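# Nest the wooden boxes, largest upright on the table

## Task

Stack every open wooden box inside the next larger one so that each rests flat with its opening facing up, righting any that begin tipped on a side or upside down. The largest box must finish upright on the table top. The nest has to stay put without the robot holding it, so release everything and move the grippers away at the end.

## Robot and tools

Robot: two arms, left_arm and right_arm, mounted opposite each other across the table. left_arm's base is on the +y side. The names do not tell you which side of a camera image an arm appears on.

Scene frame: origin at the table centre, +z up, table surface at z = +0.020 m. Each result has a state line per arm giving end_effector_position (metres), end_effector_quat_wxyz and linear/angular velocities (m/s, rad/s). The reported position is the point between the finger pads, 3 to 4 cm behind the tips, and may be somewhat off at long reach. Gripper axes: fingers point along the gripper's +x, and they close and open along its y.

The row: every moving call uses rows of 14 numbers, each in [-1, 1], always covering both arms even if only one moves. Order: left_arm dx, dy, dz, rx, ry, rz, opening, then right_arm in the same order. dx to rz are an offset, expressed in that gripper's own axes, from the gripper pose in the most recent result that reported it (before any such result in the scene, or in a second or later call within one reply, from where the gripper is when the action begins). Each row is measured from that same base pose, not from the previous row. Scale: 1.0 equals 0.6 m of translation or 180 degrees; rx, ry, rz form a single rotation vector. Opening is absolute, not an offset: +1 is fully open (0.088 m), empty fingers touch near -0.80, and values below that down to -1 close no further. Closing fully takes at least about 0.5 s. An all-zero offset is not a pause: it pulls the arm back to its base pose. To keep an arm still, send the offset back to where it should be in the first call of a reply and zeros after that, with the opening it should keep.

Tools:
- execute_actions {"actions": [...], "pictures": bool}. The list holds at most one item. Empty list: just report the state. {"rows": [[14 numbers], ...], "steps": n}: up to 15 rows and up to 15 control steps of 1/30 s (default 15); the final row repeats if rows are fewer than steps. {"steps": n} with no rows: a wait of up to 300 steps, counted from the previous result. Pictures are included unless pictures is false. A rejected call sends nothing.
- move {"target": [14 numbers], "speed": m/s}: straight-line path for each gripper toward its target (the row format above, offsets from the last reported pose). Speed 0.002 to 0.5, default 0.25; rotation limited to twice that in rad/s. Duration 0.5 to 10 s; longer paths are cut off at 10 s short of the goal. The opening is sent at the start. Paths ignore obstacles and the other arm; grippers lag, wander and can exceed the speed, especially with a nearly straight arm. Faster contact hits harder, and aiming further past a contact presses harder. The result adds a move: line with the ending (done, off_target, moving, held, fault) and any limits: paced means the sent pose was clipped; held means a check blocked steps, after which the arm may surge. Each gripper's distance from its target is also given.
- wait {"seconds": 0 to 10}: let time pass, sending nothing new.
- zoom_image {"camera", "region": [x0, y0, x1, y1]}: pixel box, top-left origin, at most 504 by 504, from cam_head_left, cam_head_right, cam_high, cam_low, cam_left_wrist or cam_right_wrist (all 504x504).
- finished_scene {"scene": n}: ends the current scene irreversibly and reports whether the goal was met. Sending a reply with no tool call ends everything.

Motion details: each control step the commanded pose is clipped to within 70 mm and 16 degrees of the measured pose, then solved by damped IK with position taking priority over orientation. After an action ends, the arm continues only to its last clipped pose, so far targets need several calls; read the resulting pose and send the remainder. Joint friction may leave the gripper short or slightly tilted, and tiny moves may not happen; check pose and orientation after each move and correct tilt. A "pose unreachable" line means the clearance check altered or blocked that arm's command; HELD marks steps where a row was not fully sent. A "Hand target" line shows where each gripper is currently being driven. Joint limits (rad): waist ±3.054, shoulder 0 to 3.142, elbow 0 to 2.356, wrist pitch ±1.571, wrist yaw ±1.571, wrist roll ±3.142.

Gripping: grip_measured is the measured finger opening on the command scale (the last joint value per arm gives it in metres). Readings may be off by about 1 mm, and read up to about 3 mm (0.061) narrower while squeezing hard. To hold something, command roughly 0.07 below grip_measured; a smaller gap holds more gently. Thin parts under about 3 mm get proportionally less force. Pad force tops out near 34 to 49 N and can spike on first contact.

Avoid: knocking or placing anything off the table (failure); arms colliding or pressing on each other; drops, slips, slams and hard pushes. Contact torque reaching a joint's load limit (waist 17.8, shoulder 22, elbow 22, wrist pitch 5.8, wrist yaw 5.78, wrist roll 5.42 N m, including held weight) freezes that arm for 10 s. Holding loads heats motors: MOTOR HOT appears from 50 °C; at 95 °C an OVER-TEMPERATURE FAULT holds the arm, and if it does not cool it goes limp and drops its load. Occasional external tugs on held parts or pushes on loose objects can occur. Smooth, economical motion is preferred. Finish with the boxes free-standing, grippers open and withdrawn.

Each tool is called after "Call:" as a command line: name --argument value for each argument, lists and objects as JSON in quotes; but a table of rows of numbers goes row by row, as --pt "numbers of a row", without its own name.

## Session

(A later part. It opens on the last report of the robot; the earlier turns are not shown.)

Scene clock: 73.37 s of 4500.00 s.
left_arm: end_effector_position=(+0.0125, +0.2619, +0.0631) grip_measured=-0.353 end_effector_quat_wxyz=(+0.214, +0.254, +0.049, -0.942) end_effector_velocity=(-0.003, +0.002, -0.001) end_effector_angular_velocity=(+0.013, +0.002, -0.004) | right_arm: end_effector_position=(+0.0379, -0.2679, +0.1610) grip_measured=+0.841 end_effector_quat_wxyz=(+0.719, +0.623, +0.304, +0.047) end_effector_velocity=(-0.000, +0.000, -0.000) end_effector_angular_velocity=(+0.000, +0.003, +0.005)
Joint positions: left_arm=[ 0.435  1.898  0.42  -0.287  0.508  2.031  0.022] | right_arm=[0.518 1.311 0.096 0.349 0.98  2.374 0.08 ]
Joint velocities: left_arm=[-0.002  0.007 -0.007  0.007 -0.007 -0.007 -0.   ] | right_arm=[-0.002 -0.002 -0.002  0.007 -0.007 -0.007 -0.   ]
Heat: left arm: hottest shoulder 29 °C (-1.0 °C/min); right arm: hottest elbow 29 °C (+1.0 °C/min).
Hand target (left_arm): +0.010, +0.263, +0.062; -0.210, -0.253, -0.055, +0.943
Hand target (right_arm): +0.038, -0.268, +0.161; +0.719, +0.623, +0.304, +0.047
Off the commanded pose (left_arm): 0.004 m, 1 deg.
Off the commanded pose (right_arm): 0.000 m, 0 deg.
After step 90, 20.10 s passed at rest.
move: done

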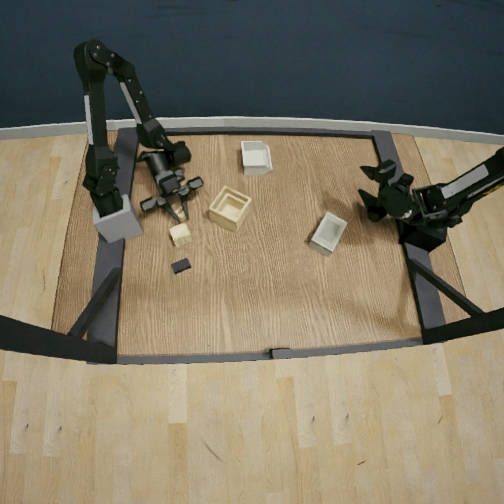

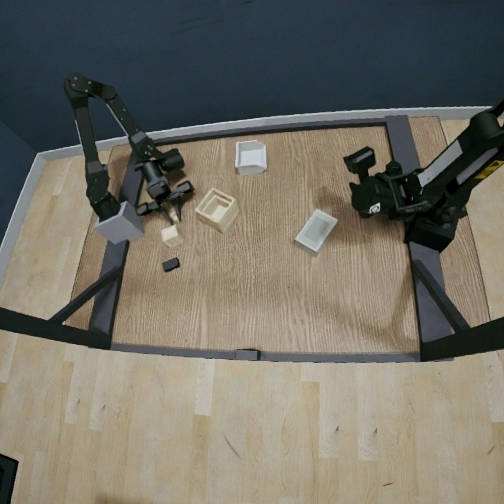

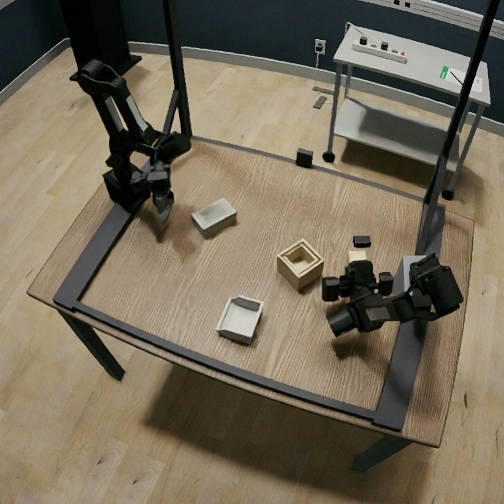

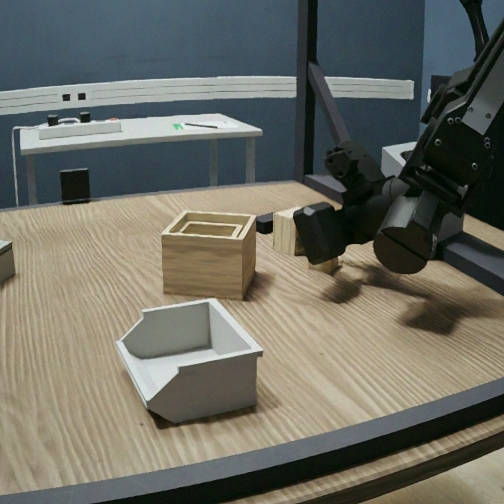

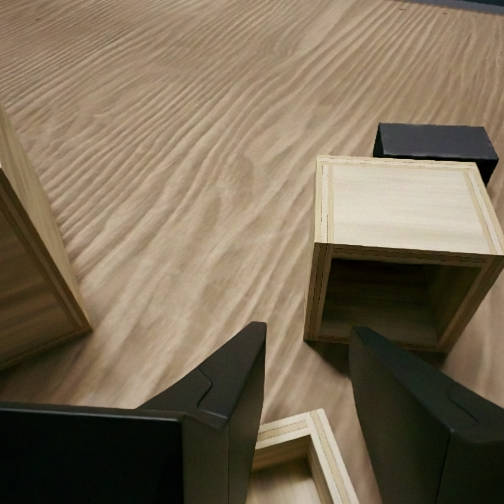

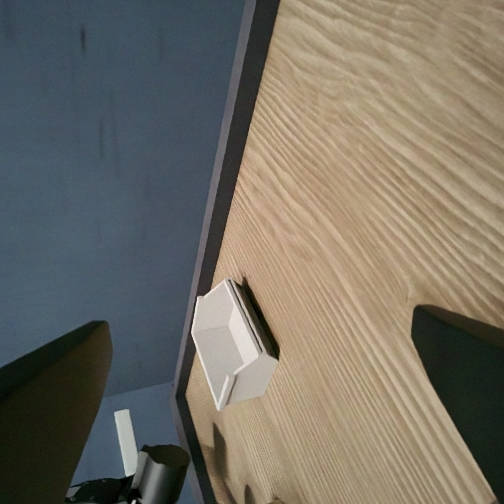

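Call:
move --target '[0.033,-0.008,0.016,0,0,-0.006,-0.35,0,0,0,0,0,0,0.84]' --speed 0.03

Scene clock: 75.60 s of 4500.00 s.
left_arm: end_effector_position=(-0.0060, +0.2556, +0.0613) grip_measured=-0.353 end_effector_quat_wxyz=(+0.208, +0.259, +0.048, -0.942) end_effector_velocity=(+0.000, -0.001, -0.001) end_effector_angular_velocity=(+0.013, -0.004, +0.006) | right_arm: end_effector_position=(+0.0379, -0.2679, +0.1610) grip_measured=+0.841 end_effector_quat_wxyz=(+0.719, +0.623, +0.304, +0.047) end_effector_velocity=(+0.001, -0.002, +0.000) end_effector_angular_velocity=(+0.010, -0.002, -0.010)
Joint positions: left_arm=[ 0.34   1.941  0.381 -0.161  0.512  1.936  0.022] | right_arm=[0.518 1.311 0.096 0.349 0.98  2.374 0.08 ]
Joint velocities: left_arm=[-0.007  0.002  0.002  0.007 -0.007 -0.022 -0.   ] | right_arm=[-0.002 -0.002 -0.007  0.007  0.007  0.007  0.   ]
Heat: left arm: hottest shoulder 29 °C (-1.0 °C/min); right arm: hottest elbow 29 °C (+1.0 °C/min).
Hand target (left_arm): -0.009, +0.257, +0.061; -0.205, -0.254, -0.052, +0.944
Hand target (right_arm): +0.038, -0.268, +0.161; +0.719, +0.623, +0.304, +0.047
Off the commanded pose (left_arm): 0.004 m, 1 deg.
Off the commanded pose (right_arm): 0.000 m, 0 deg.
move: done

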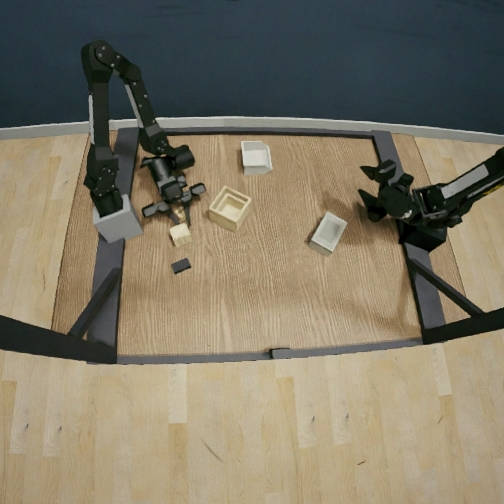

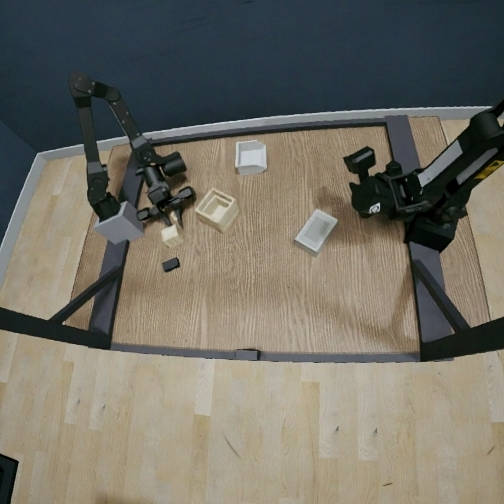

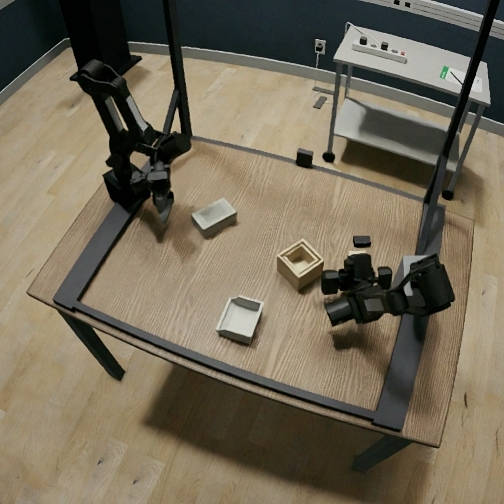

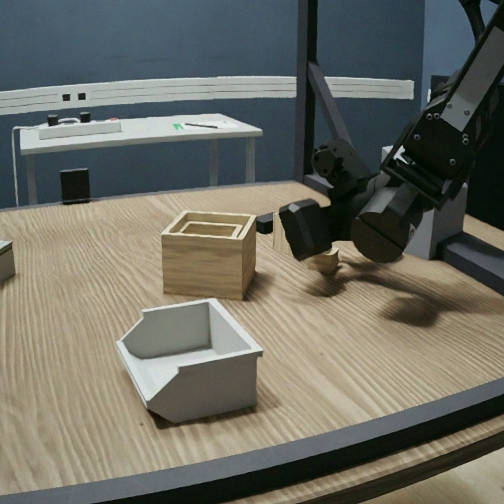

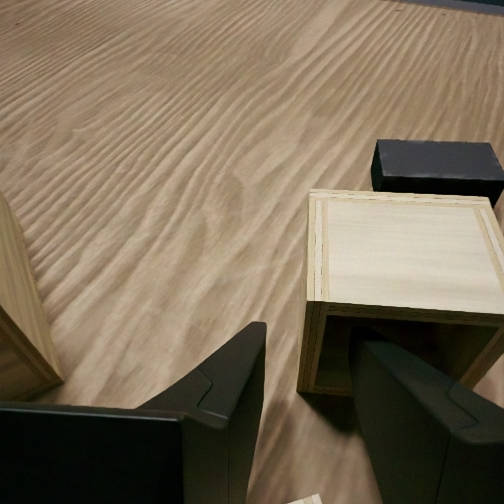

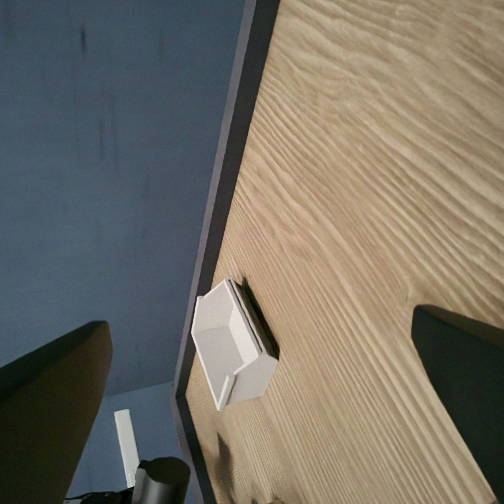

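Call:
move --target '[0,0,0,0,0,0,-0.85,0,0,0,0,0,0,0.84]'

Call:
move --target '[-0.095,0,0.163,0,0,0,-0.85,0,0,0,0,0,0,0.84]' --speed 0.12

Call:
move --target '[0.028,0.245,0.016,-0.71,0.284,0.181,-0.85,0,0,0,0,0,0,0.84]' --speed 0.3

Scene clock: 81.20 s of 4500.00 s.
left_arm: end_effector_position=(-0.0060, +0.2554, +0.0614) grip_measured=-0.774 end_effector_quat_wxyz=(+0.208, +0.259, +0.048, -0.942) end_effector_velocity=(+0.001, -0.000, -0.001) end_effector_angular_velocity=(+0.004, -0.008, +0.003) | right_arm: end_effector_position=(+0.0379, -0.2679, +0.1610) grip_measured=+0.841 end_effector_quat_wxyz=(+0.719, +0.623, +0.304, +0.047) end_effector_velocity=(-0.001, -0.002, -0.003) end_effector_angular_velocity=(-0.029, -0.000, +0.008)
Joint positions: left_arm=[ 0.34   1.941  0.381 -0.16   0.512  1.935  0.001] | right_arm=[0.518 1.311 0.096 0.349 0.98  2.374 0.08 ]
Joint velocities: left_arm=[-0.002 -0.002 -0.002  0.007 -0.007 -0.007 -0.   ] | right_arm=[ 0.002 -0.002 -0.002 -0.022 -0.007 -0.007 -0.   ]
Heat: left arm: hottest shoulder 29 °C (-1.0 °C/min); right arm: hottest elbow 29 °C (+1.0 °C/min).
Hand target (left_arm): -0.006, +0.256, +0.061; -0.208, -0.259, -0.048, +0.942
Hand target (right_arm): +0.038, -0.268, +0.161; +0.719, +0.623, +0.304, +0.047
Off the commanded pose (left_arm): 0.000 m, 0 deg.
Off the commanded pose (right_arm): 0.000 m, 0 deg.
After step 90, 1.90 s passed at rest.
move: done

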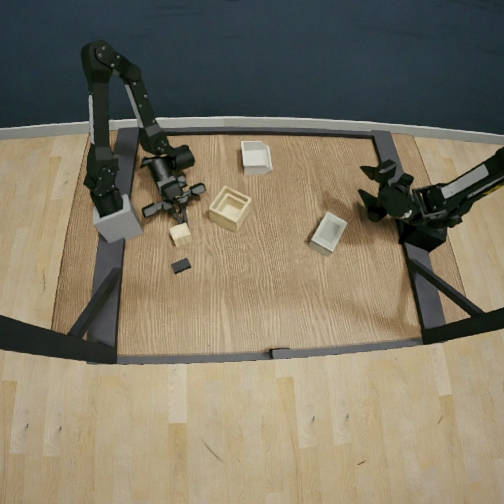

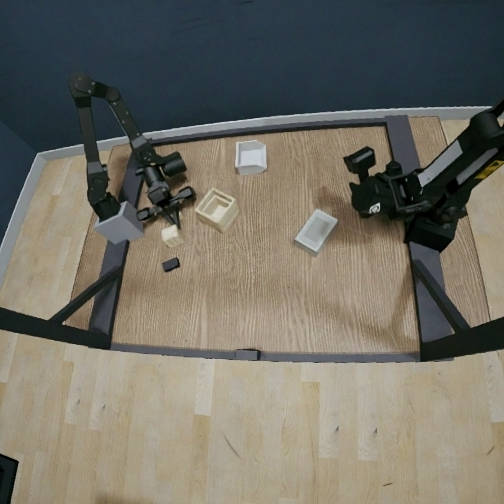

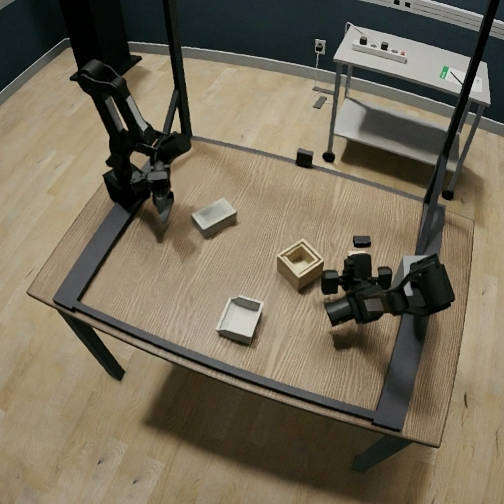

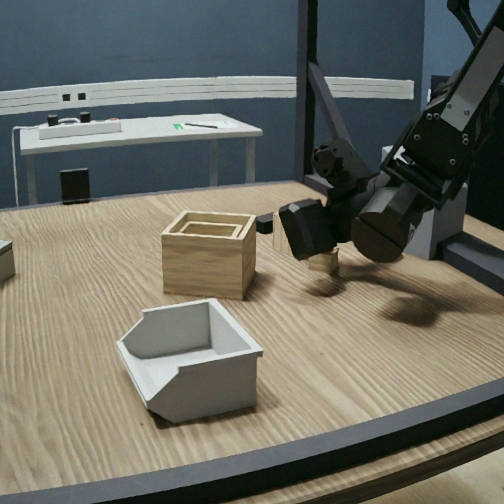

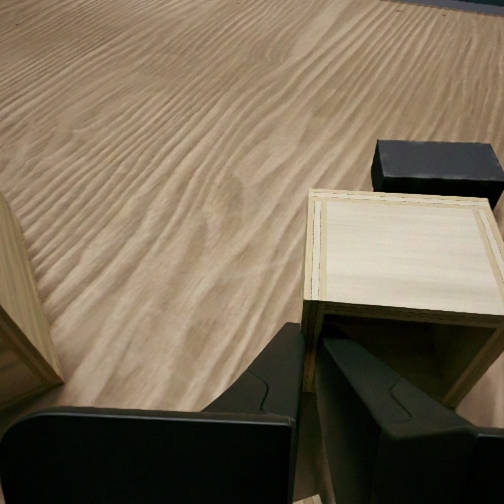

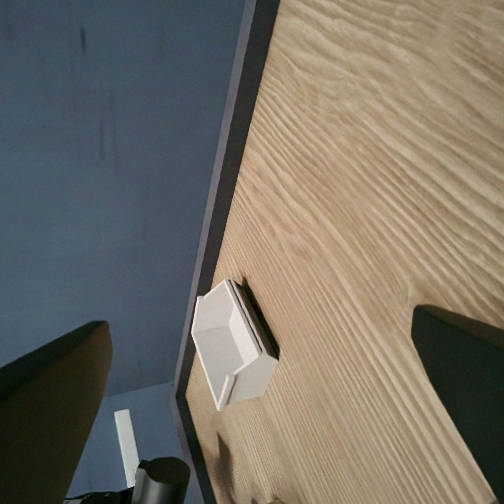

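Scene clock: 82.57 s of 4500.00 s.
left_arm: end_effector_position=(-0.0081, +0.2592, +0.1703) grip_measured=-0.774 end_effector_quat_wxyz=(+0.205, +0.261, +0.050, -0.942) end_effector_velocity=(-0.001, +0.004, +0.000) end_effector_angular_velocity=(+0.029, +0.005, +0.003) | right_arm: end_effector_position=(+0.0379, -0.2679, +0.1610) grip_measured=+0.841 end_effector_quat_wxyz=(+0.719, +0.623, +0.304, +0.047) end_effector_velocity=(+0.000, -0.001, -0.002) end_effector_angular_velocity=(-0.024, +0.000, +0.004)
Joint positions: left_arm=[ 0.012  1.327  0.409 -0.62   0.524  1.558  0.001] | right_arm=[0.518 1.311 0.096 0.349 0.98  2.374 0.08 ]
Joint velocities: left_arm=[-0.002 -0.012 -0.002 -0.022 -0.007 -0.022 -0.   ] | right_arm=[-0.002 -0.002  0.002 -0.022 -0.007 -0.007 -0.   ]
Heat: left arm: hottest shoulder 29 °C (-1.0 °C/min); right arm: hottest elbow 29 °C (+1.0 °C/min).
Hand target (left_arm): -0.006, +0.257, +0.173; -0.209, -0.262, -0.048, +0.941
Hand target (right_arm): +0.038, -0.268, +0.161; +0.719, +0.623, +0.304, +0.047
Off the commanded pose (left_arm): 0.005 m, 1 deg.
Off the commanded pose (right_arm): 0.000 m, 0 deg.
move: done

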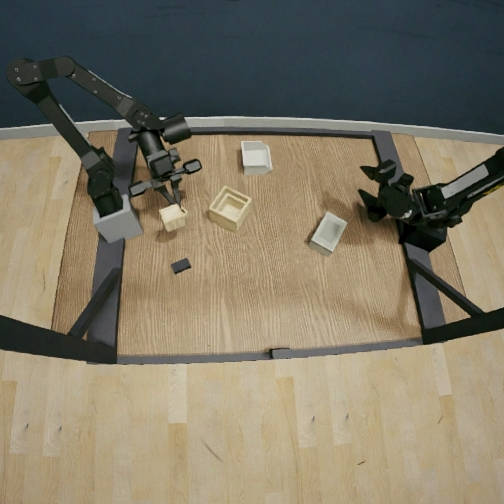

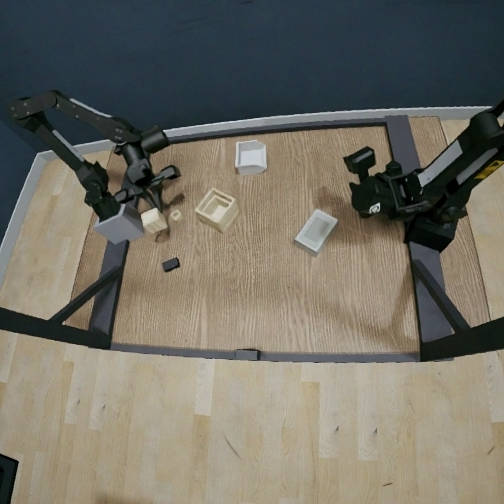

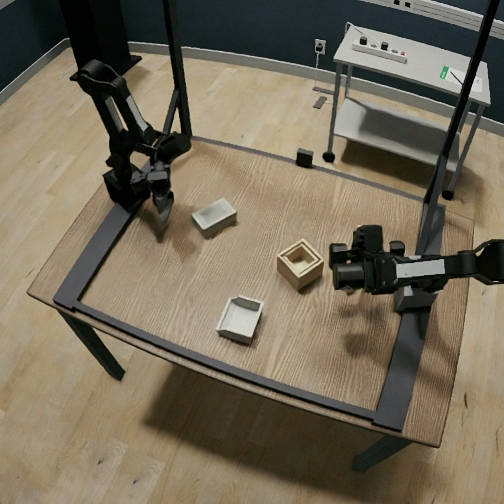

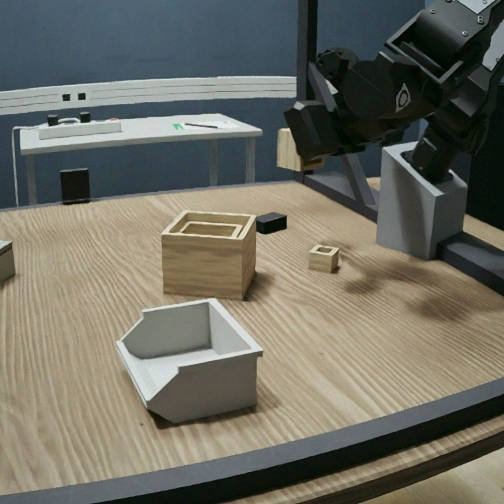

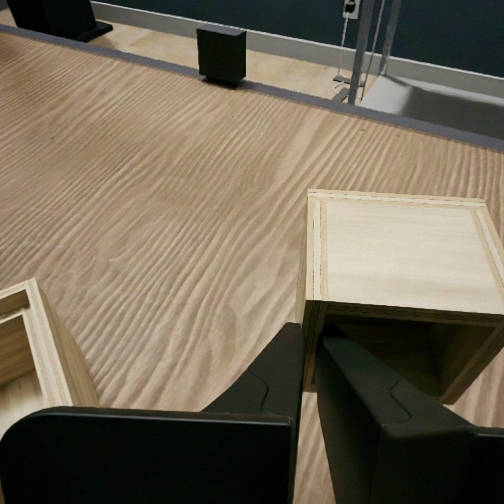

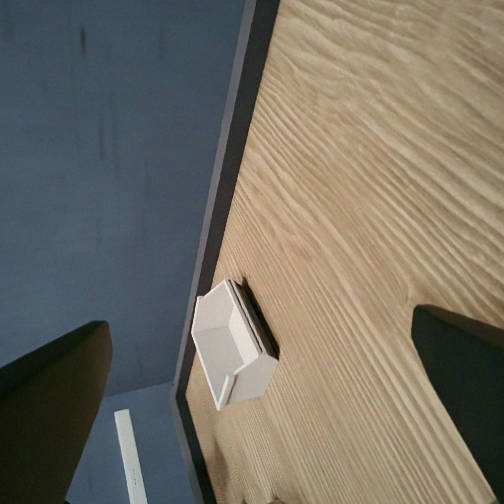

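Scene clock: 87.13 s of 4500.00 s.
left_arm: end_effector_position=(+0.0396, +0.1184, +0.1764) grip_measured=-0.774 end_effector_quat_wxyz=(+0.482, +0.244, +0.829, -0.142) end_effector_velocity=(+0.001, -0.000, +0.001) end_effector_angular_velocity=(+0.010, -0.013, +0.014) | right_arm: end_effector_position=(+0.0379, -0.2679, +0.1610) grip_measured=+0.841 end_effector_quat_wxyz=(+0.719, +0.623, +0.304, +0.047) end_effector_velocity=(+0.000, -0.003, -0.002) end_effector_angular_velocity=(-0.024, +0.000, +0.004)
Joint positions: left_arm=[-0.293  2.259  1.579 -1.346 -0.052 -1.02   0.001] | right_arm=[0.518 1.311 0.096 0.349 0.98  2.374 0.08 ]
Joint velocities: left_arm=[-0.002  0.002  0.007 -0.007 -0.007 -0.022  0.   ] | right_arm=[-0.002 -0.007 -0.002 -0.022 -0.007 -0.007  0.   ]
Heat: left arm: hottest shoulder 29 °C (-1.0 °C/min); right arm: hottest elbow 29 °C (+1.0 °C/min).
Hand target (left_arm): +0.038, +0.118, +0.173; +0.479, +0.245, +0.832, -0.135
Hand target (right_arm): +0.038, -0.268, +0.161; +0.719, +0.623, +0.304, +0.047
Off the commanded pose (left_arm): 0.007 m, 1 deg.
Off the commanded pose (right_arm): 0.000 m, 0 deg.
move: done

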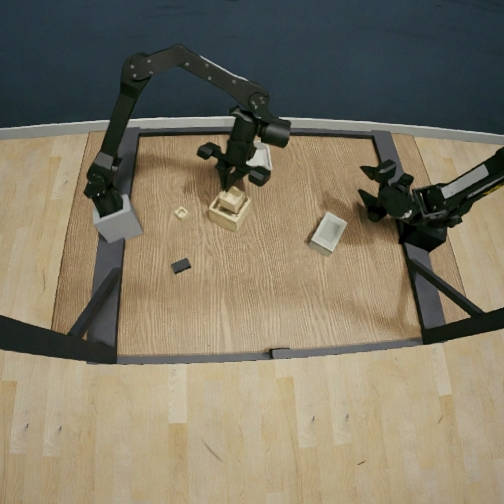

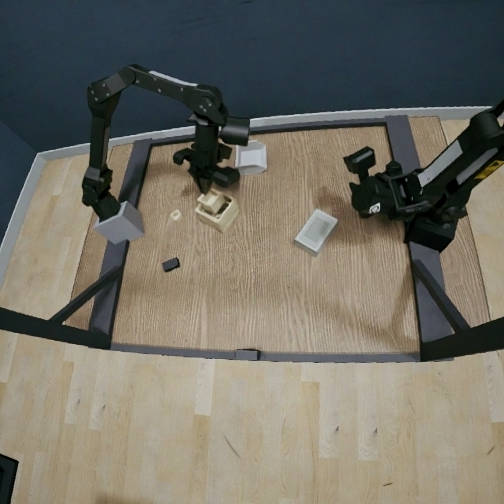

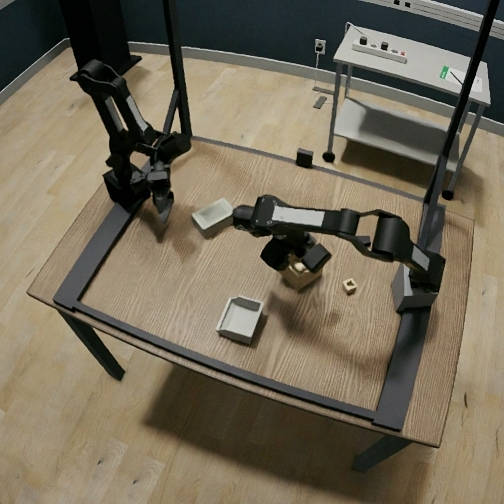

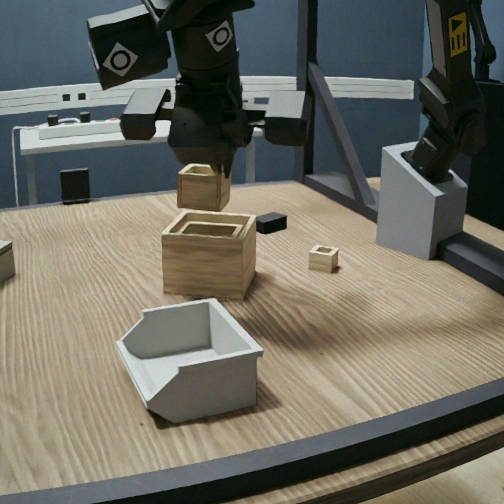

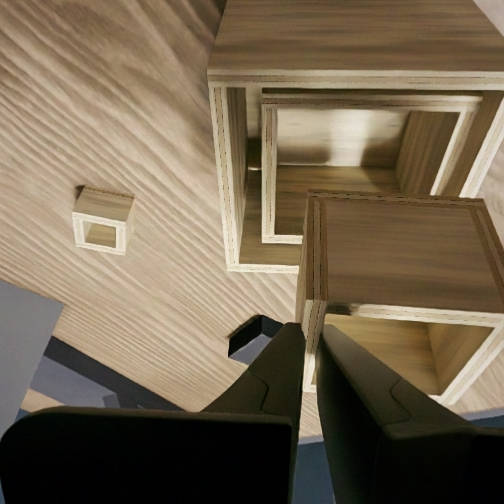

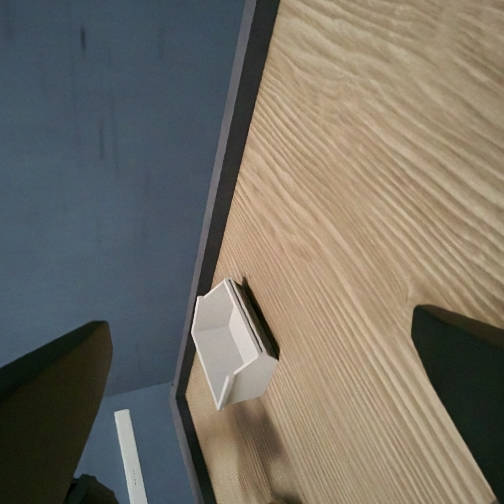

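Call:
move --target '[0.05,0.005,0.021,0,0.004,0.015,-0.85,0,0,0,0,0,0,0.84]' --speed 0.05

Call:
zoom_image --camera "cam_head_right" --region '[170, 150, 260, 240]'

Scene clock: 90.47 s of 4500.00 s.
left_arm: end_effector_position=(+0.0393, +0.1204, +0.1503) grip_measured=-0.774 end_effector_quat_wxyz=(+0.482, +0.255, +0.827, -0.132) end_effector_velocity=(+0.002, +0.003, +0.001) end_effector_angular_velocity=(+0.010, -0.008, +0.003) | right_arm: end_effector_position=(+0.0379, -0.2679, +0.1610) grip_measured=+0.841 end_effector_quat_wxyz=(+0.719, +0.623, +0.304, +0.047) end_effector_velocity=(+0.002, -0.004, -0.001) end_effector_angular_velocity=(-0.026, -0.012, -0.006)
Joint positions: left_arm=[-0.266  2.304  1.544 -1.293 -0.074 -1.001  0.001] | right_arm=[0.518 1.311 0.096 0.349 0.98  2.374 0.08 ]
Joint velocities: left_arm=[ 0.002 -0.007 -0.007 -0.007 -0.007 -0.007  0.   ] | right_arm=[-0.002 -0.002 -0.002 -0.022  0.007 -0.007  0.   ]
Heat: left arm: hottest shoulder 29 °C (-1.0 °C/min); right arm: hottest elbow 29 °C (+1.0 °C/min).
Hand target (left_arm): +0.038, +0.123, +0.144; +0.480, +0.264, +0.827, -0.129
Hand target (right_arm): +0.038, -0.268, +0.161; +0.719, +0.623, +0.304, +0.047
Off the commanded pose (left_arm): 0.007 m, 1 deg.
Off the commanded pose (right_arm): 0.000 m, 0 deg.
move: done

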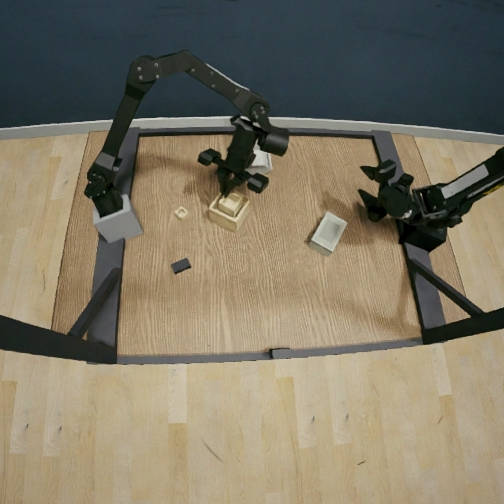

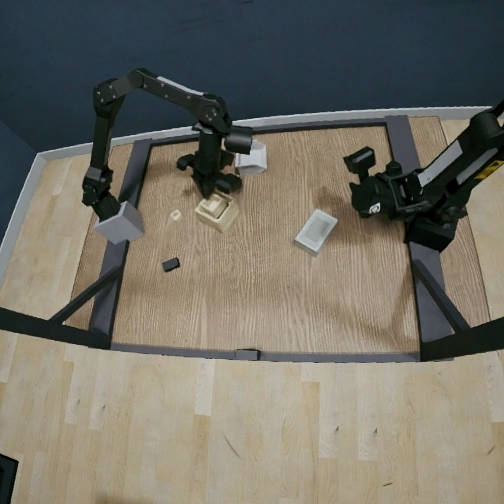

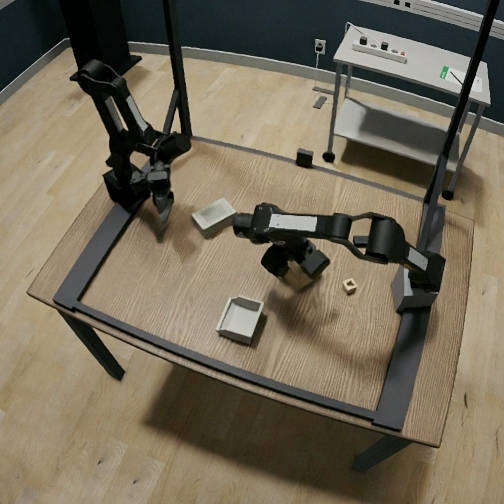

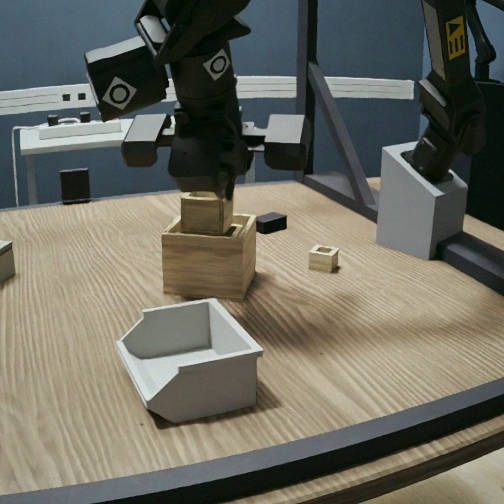

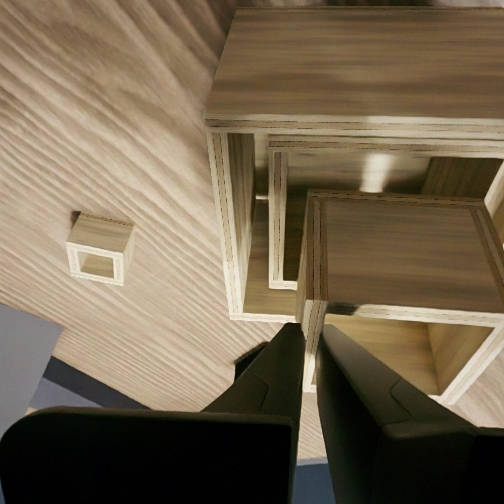

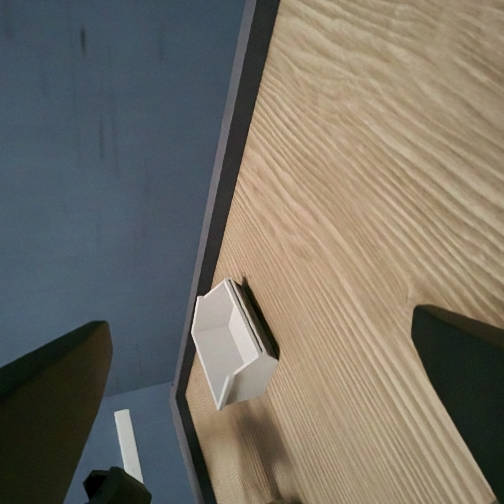

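Region (170, 150, 260, 240) of cam_head_right's 504x504 image, scaled by 5.600, with more detail than that image has.

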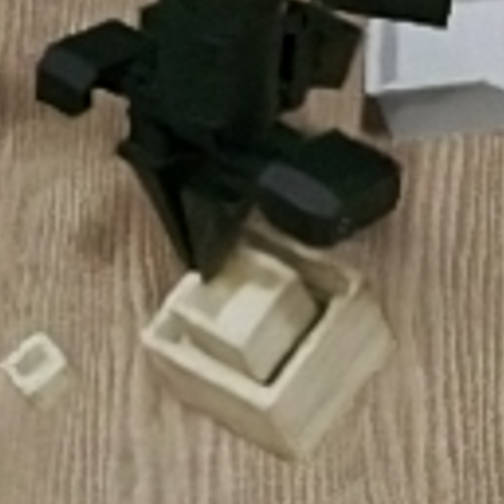

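Call:
move --target '[0.052,-0.006,0.026,0,0.002,0.005,-0.85,0,0,0,0,0,0,0.84]' --speed 0.03

Scene clock: 94.13 s of 4500.00 s.
left_arm: end_effector_position=(+0.0381, +0.1164, +0.1218) grip_measured=-0.774 end_effector_quat_wxyz=(+0.484, +0.253, +0.828, -0.131) end_effector_velocity=(+0.001, +0.002, +0.001) end_effector_angular_velocity=(+0.002, -0.004, -0.014) | right_arm: end_effector_position=(+0.0379, -0.2679, +0.1610) grip_measured=+0.841 end_effector_quat_wxyz=(+0.719, +0.623, +0.304, +0.047) end_effector_velocity=(+0.000, -0.001, -0.002) end_effector_angular_velocity=(-0.014, +0.001, +0.004)
Joint positions: left_arm=[-0.235  2.356  1.52  -1.212 -0.089 -0.979  0.001] | right_arm=[0.518 1.311 0.096 0.349 0.98  2.374 0.08 ]
Joint velocities: left_arm=[-0.002 -0.002 -0.002 -0.007 -0.007  0.007 -0.   ] | right_arm=[-0.002 -0.002 -0.002 -0.007 -0.007 -0.007 -0.   ]
Heat: left arm: hottest shoulder 30 °C (+0.0 °C/min); right arm: hottest elbow 29 °C (+0.0 °C/min).
Hand target (left_arm): +0.036, +0.119, +0.116; +0.481, +0.262, +0.827, -0.128
Hand target (right_arm): +0.038, -0.268, +0.161; +0.719, +0.623, +0.304, +0.047
Off the commanded pose (left_arm): 0.007 m, 1 deg.
Off the commanded pose (right_arm): 0.000 m, 0 deg.
move: done

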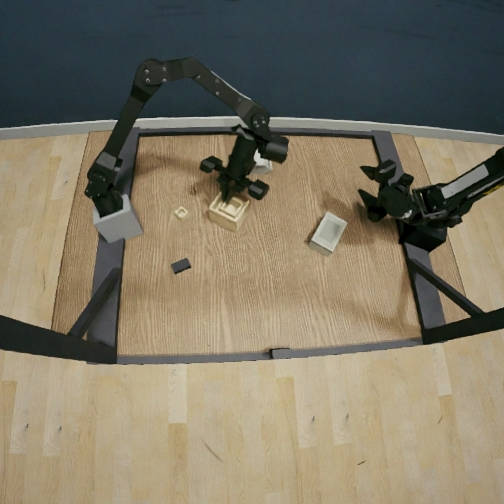

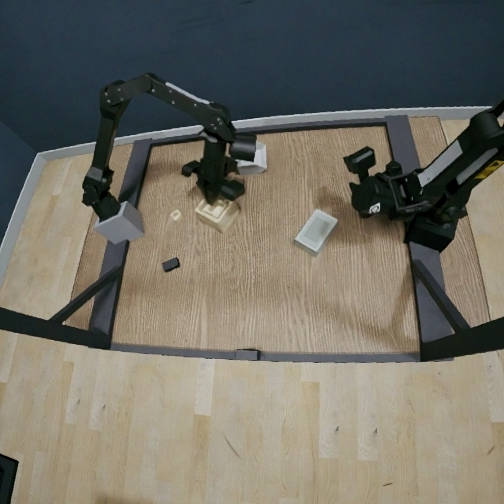

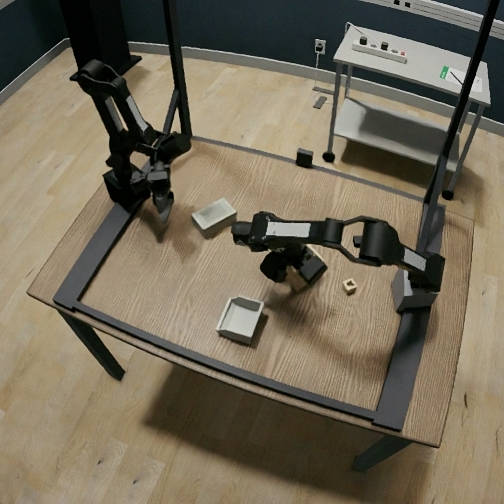

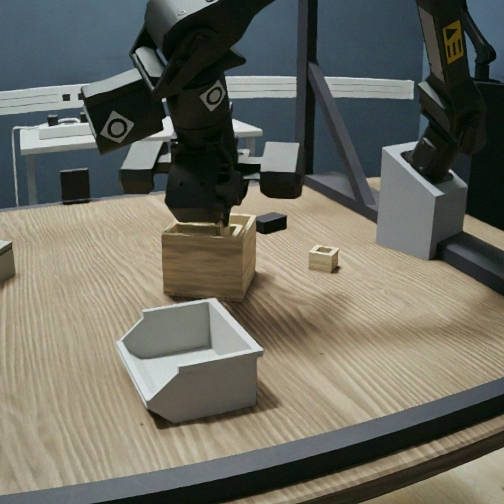

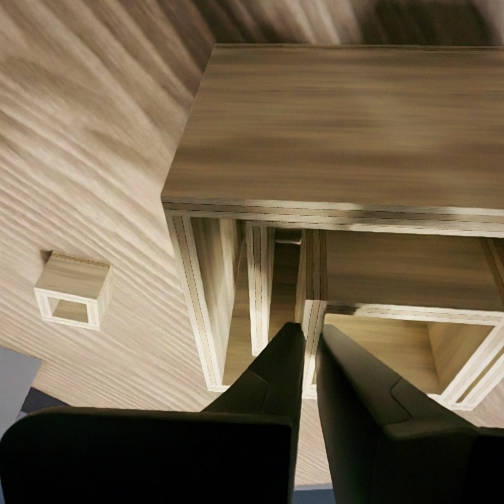

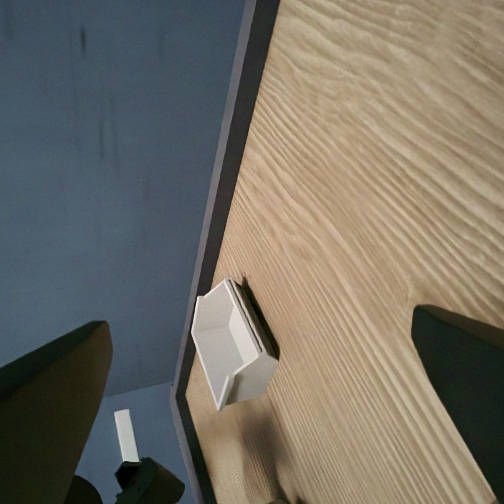

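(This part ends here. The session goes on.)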